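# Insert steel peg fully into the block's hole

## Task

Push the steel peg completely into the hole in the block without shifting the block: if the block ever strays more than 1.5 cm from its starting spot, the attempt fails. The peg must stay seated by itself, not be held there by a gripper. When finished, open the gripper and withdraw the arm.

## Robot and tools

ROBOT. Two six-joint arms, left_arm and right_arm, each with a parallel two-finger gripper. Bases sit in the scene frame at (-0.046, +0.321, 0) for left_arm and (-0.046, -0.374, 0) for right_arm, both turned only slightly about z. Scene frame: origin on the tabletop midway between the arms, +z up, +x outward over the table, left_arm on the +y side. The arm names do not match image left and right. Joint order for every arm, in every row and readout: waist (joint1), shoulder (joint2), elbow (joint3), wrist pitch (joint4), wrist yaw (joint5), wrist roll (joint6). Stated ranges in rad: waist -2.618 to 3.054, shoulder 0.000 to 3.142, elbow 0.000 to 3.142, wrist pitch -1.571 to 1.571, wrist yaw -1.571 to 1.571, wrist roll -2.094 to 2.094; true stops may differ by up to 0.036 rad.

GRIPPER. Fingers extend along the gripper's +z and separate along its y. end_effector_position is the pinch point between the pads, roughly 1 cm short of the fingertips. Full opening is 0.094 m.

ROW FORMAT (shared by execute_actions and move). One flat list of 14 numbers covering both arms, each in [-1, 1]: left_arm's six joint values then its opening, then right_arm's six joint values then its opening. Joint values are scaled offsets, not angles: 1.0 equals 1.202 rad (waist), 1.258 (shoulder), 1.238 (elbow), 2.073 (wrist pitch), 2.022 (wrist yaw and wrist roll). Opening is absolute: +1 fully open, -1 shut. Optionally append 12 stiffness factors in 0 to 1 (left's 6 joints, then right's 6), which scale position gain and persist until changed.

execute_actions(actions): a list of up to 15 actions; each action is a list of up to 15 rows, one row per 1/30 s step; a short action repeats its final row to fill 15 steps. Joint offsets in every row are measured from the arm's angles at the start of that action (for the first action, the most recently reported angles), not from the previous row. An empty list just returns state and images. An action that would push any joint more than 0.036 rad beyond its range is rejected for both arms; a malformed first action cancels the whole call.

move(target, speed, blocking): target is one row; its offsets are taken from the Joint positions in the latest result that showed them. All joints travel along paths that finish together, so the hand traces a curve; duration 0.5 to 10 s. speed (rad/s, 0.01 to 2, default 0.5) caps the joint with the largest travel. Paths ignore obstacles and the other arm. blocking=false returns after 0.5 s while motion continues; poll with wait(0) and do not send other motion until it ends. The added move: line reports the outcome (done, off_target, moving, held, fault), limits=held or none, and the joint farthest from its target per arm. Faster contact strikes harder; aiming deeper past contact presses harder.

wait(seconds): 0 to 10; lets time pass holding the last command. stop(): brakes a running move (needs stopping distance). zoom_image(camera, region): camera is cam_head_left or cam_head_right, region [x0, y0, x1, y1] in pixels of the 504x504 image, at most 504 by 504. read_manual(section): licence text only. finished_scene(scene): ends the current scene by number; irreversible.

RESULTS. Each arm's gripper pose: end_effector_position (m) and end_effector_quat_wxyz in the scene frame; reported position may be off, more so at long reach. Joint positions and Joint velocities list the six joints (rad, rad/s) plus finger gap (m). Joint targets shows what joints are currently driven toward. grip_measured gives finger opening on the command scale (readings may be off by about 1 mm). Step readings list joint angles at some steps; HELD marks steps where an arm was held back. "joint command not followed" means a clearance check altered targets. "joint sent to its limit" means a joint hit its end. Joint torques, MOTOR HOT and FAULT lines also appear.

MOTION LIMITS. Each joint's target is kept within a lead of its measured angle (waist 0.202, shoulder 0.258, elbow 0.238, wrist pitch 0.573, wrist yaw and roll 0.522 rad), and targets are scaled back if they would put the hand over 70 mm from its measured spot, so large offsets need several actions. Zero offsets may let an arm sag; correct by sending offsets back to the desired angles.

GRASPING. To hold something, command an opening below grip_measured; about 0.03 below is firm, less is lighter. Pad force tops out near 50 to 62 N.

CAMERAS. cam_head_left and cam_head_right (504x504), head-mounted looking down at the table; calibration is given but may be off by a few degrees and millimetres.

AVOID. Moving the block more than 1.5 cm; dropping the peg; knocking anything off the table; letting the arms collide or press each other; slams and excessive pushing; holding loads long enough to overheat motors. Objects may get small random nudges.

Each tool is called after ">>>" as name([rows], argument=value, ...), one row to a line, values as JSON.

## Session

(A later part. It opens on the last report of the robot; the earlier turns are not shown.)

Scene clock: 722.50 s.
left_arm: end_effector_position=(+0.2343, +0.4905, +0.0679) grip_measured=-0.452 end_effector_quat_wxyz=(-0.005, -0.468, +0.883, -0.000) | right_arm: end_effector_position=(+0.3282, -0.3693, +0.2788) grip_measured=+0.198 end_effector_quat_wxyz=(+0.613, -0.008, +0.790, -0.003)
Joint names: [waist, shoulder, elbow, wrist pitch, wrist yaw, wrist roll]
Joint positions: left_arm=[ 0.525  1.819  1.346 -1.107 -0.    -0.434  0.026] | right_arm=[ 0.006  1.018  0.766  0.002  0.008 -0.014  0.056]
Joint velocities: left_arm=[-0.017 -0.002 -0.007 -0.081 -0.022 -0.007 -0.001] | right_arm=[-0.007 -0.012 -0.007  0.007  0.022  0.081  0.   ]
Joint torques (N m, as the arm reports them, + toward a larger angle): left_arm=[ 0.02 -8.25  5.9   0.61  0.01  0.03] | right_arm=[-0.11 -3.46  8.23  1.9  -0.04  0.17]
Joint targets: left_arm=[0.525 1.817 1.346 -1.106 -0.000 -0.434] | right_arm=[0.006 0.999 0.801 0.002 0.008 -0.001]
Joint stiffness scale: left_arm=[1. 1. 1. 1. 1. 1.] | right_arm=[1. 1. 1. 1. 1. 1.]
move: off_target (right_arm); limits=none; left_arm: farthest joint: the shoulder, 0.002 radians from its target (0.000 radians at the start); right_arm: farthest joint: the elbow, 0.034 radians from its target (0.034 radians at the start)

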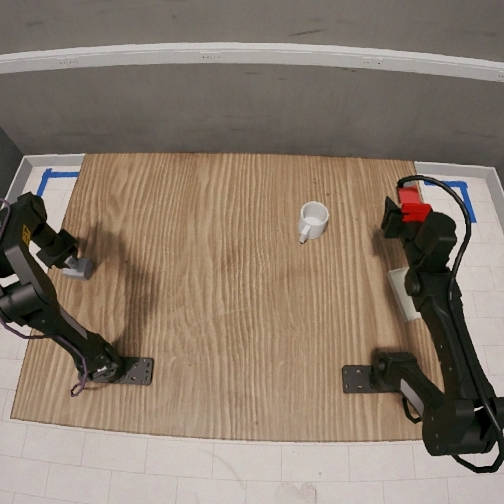

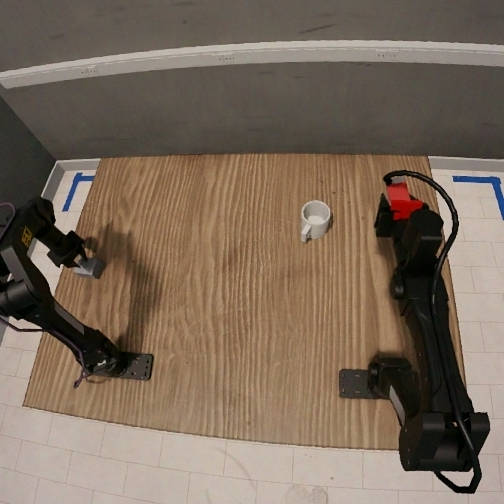

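>>> move(target=[0,-0.1,0.2,-0.15,0,0,0.2, 0,-0.015,0.028,0,0,0.006,0.2], speed=0.4)

>>> move(target=[-0.5,-0.2,0,0,0,0,0.2, 0,-0.015,0.028,0,0,0.006,0.2], speed=0.8)

>>> zoom_image(camera="cam_head_left", region=[20, 210, 120, 310])

>>> zoom_image(camera="cam_head_right", region=[30, 210, 130, 310])

Scene clock: 734.03 s.
left_arm: end_effector_position=(+0.2208, +0.4824, +0.1541) grip_measured=+0.198 end_effector_quat_wxyz=(+0.008, -0.468, +0.883, +0.001) | right_arm: end_effector_position=(+0.3282, -0.3693, +0.2788) grip_measured=+0.198 end_effector_quat_wxyz=(+0.613, -0.008, +0.790, -0.003)
Joint names: [waist, shoulder, elbow, wrist pitch, wrist yaw, wrist roll]
Joint positions: left_arm=[ 0.525  1.712  1.561 -1.404 -0.    -0.434  0.056] | right_arm=[ 0.006  1.018  0.766  0.002  0.008 -0.014  0.056]
Joint velocities: left_arm=[-0.022 -0.002 -0.007  0.022 -0.11  -0.037  0.002] | right_arm=[-0.007 -0.007  0.007 -0.007 -0.095 -0.007  0.   ]
Joint torques (N m, as the arm reports them, + toward a larger angle): left_arm=[ 0.   -8.67  8.7   0.52  0.01  0.02] | right_arm=[ 0.08 -3.67  8.22  1.91 -0.01  0.1 ]
Joint targets: left_arm=[0.525 1.693 1.594 -1.418 -0.000 -0.434] | right_arm=[0.006 0.999 0.801 0.002 0.008 -0.001]
Joint stiffness scale: left_arm=[1. 1. 1. 1. 1. 1.] | right_arm=[1. 1. 1. 1. 1. 1.]
move: off_target (left_arm, right_arm); limits=none; left_arm: farthest joint: the elbow, 0.033 radians from its target (0.248 radians at the start); right_arm: farthest joint: the elbow, 0.034 radians from its target (0.034 radians at the start)

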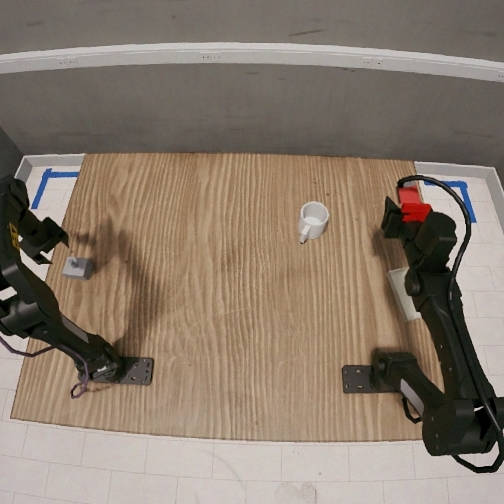

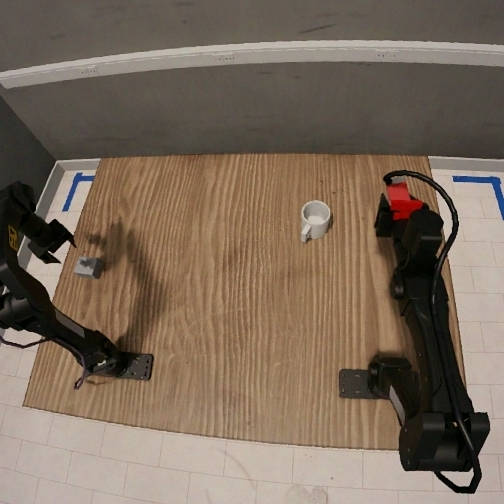

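Scene clock: 735.23 s.
left_arm: end_effector_position=(+0.2492, +0.3042, +0.2209) grip_measured=+0.198 end_effector_quat_wxyz=(+0.121, -0.185, +0.975, -0.032) | right_arm: end_effector_position=(+0.3282, -0.3693, +0.2788) grip_measured=+0.198 end_effector_quat_wxyz=(+0.613, -0.008, +0.790, -0.003)
Joint names: [waist, shoulder, elbow, wrist pitch, wrist yaw, wrist roll]
Joint positions: left_arm=[-0.074  1.477  1.561 -1.404  0.002 -0.434  0.056] | right_arm=[ 0.006  1.018  0.766  0.002  0.008 -0.014  0.056]
Joint velocities: left_arm=[-0.002  0.002 -0.002 -0.022  0.022  0.022 -0.001] | right_arm=[ 0.002 -0.012  0.002  0.007 -0.037  0.037 -0.   ]
Joint torques (N m, as the arm reports them, + toward a larger angle): left_arm=[-0.21 -6.49  6.09  1.08 -0.02  0.02] | right_arm=[ 0.04 -3.65  8.42  1.87  0.04  0.11]
Joint targets: left_arm=[-0.076 1.460 1.561 -1.404 -0.000 -0.434] | right_arm=[0.006 0.999 0.801 0.002 0.008 -0.001]
Joint stiffness scale: left_arm=[1. 1. 1. 1. 1. 1.] | right_arm=[1. 1. 1. 1. 1. 1.]
move: off_target (right_arm); limits=none; left_arm: farthest joint: the shoulder, 0.017 radians from its target (0.251 radians at the start); right_arm: farthest joint: the elbow, 0.034 radians from its target (0.034 radians at the start)

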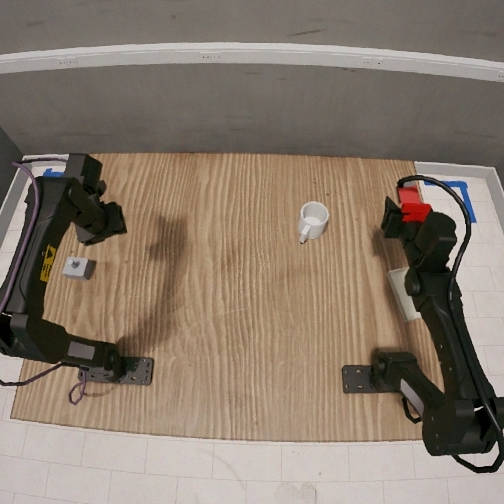

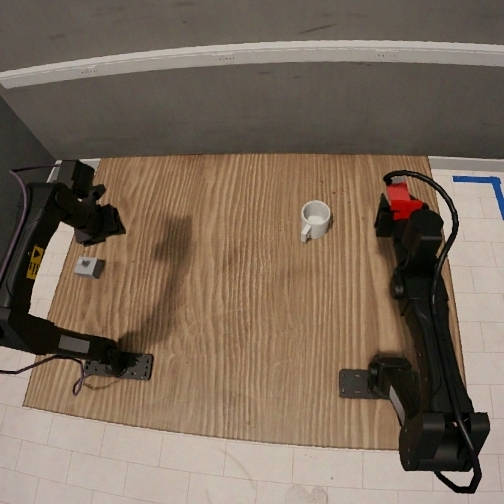

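Region (20, 210, 120, 310) of cam_head_left's 504x504 image, scaled by 5.040, with more detail than that image has.

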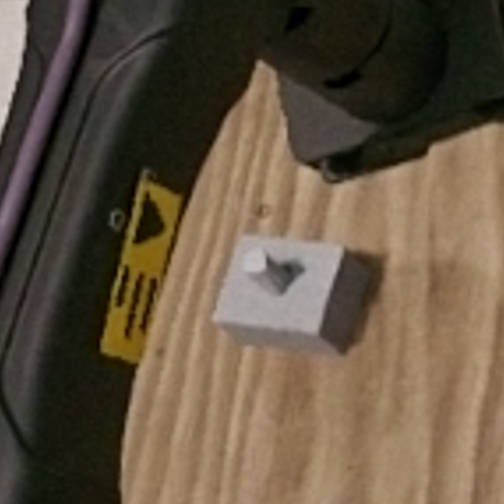

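Region (30, 210, 130, 310) of cam_head_right's 504x504 image, scaled by 5.040, with more detail than that image has.

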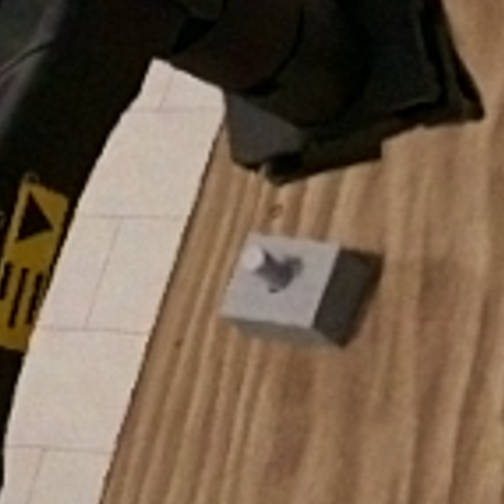

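>>> finished_scene(scene=1)

The scene is finished: the task was done.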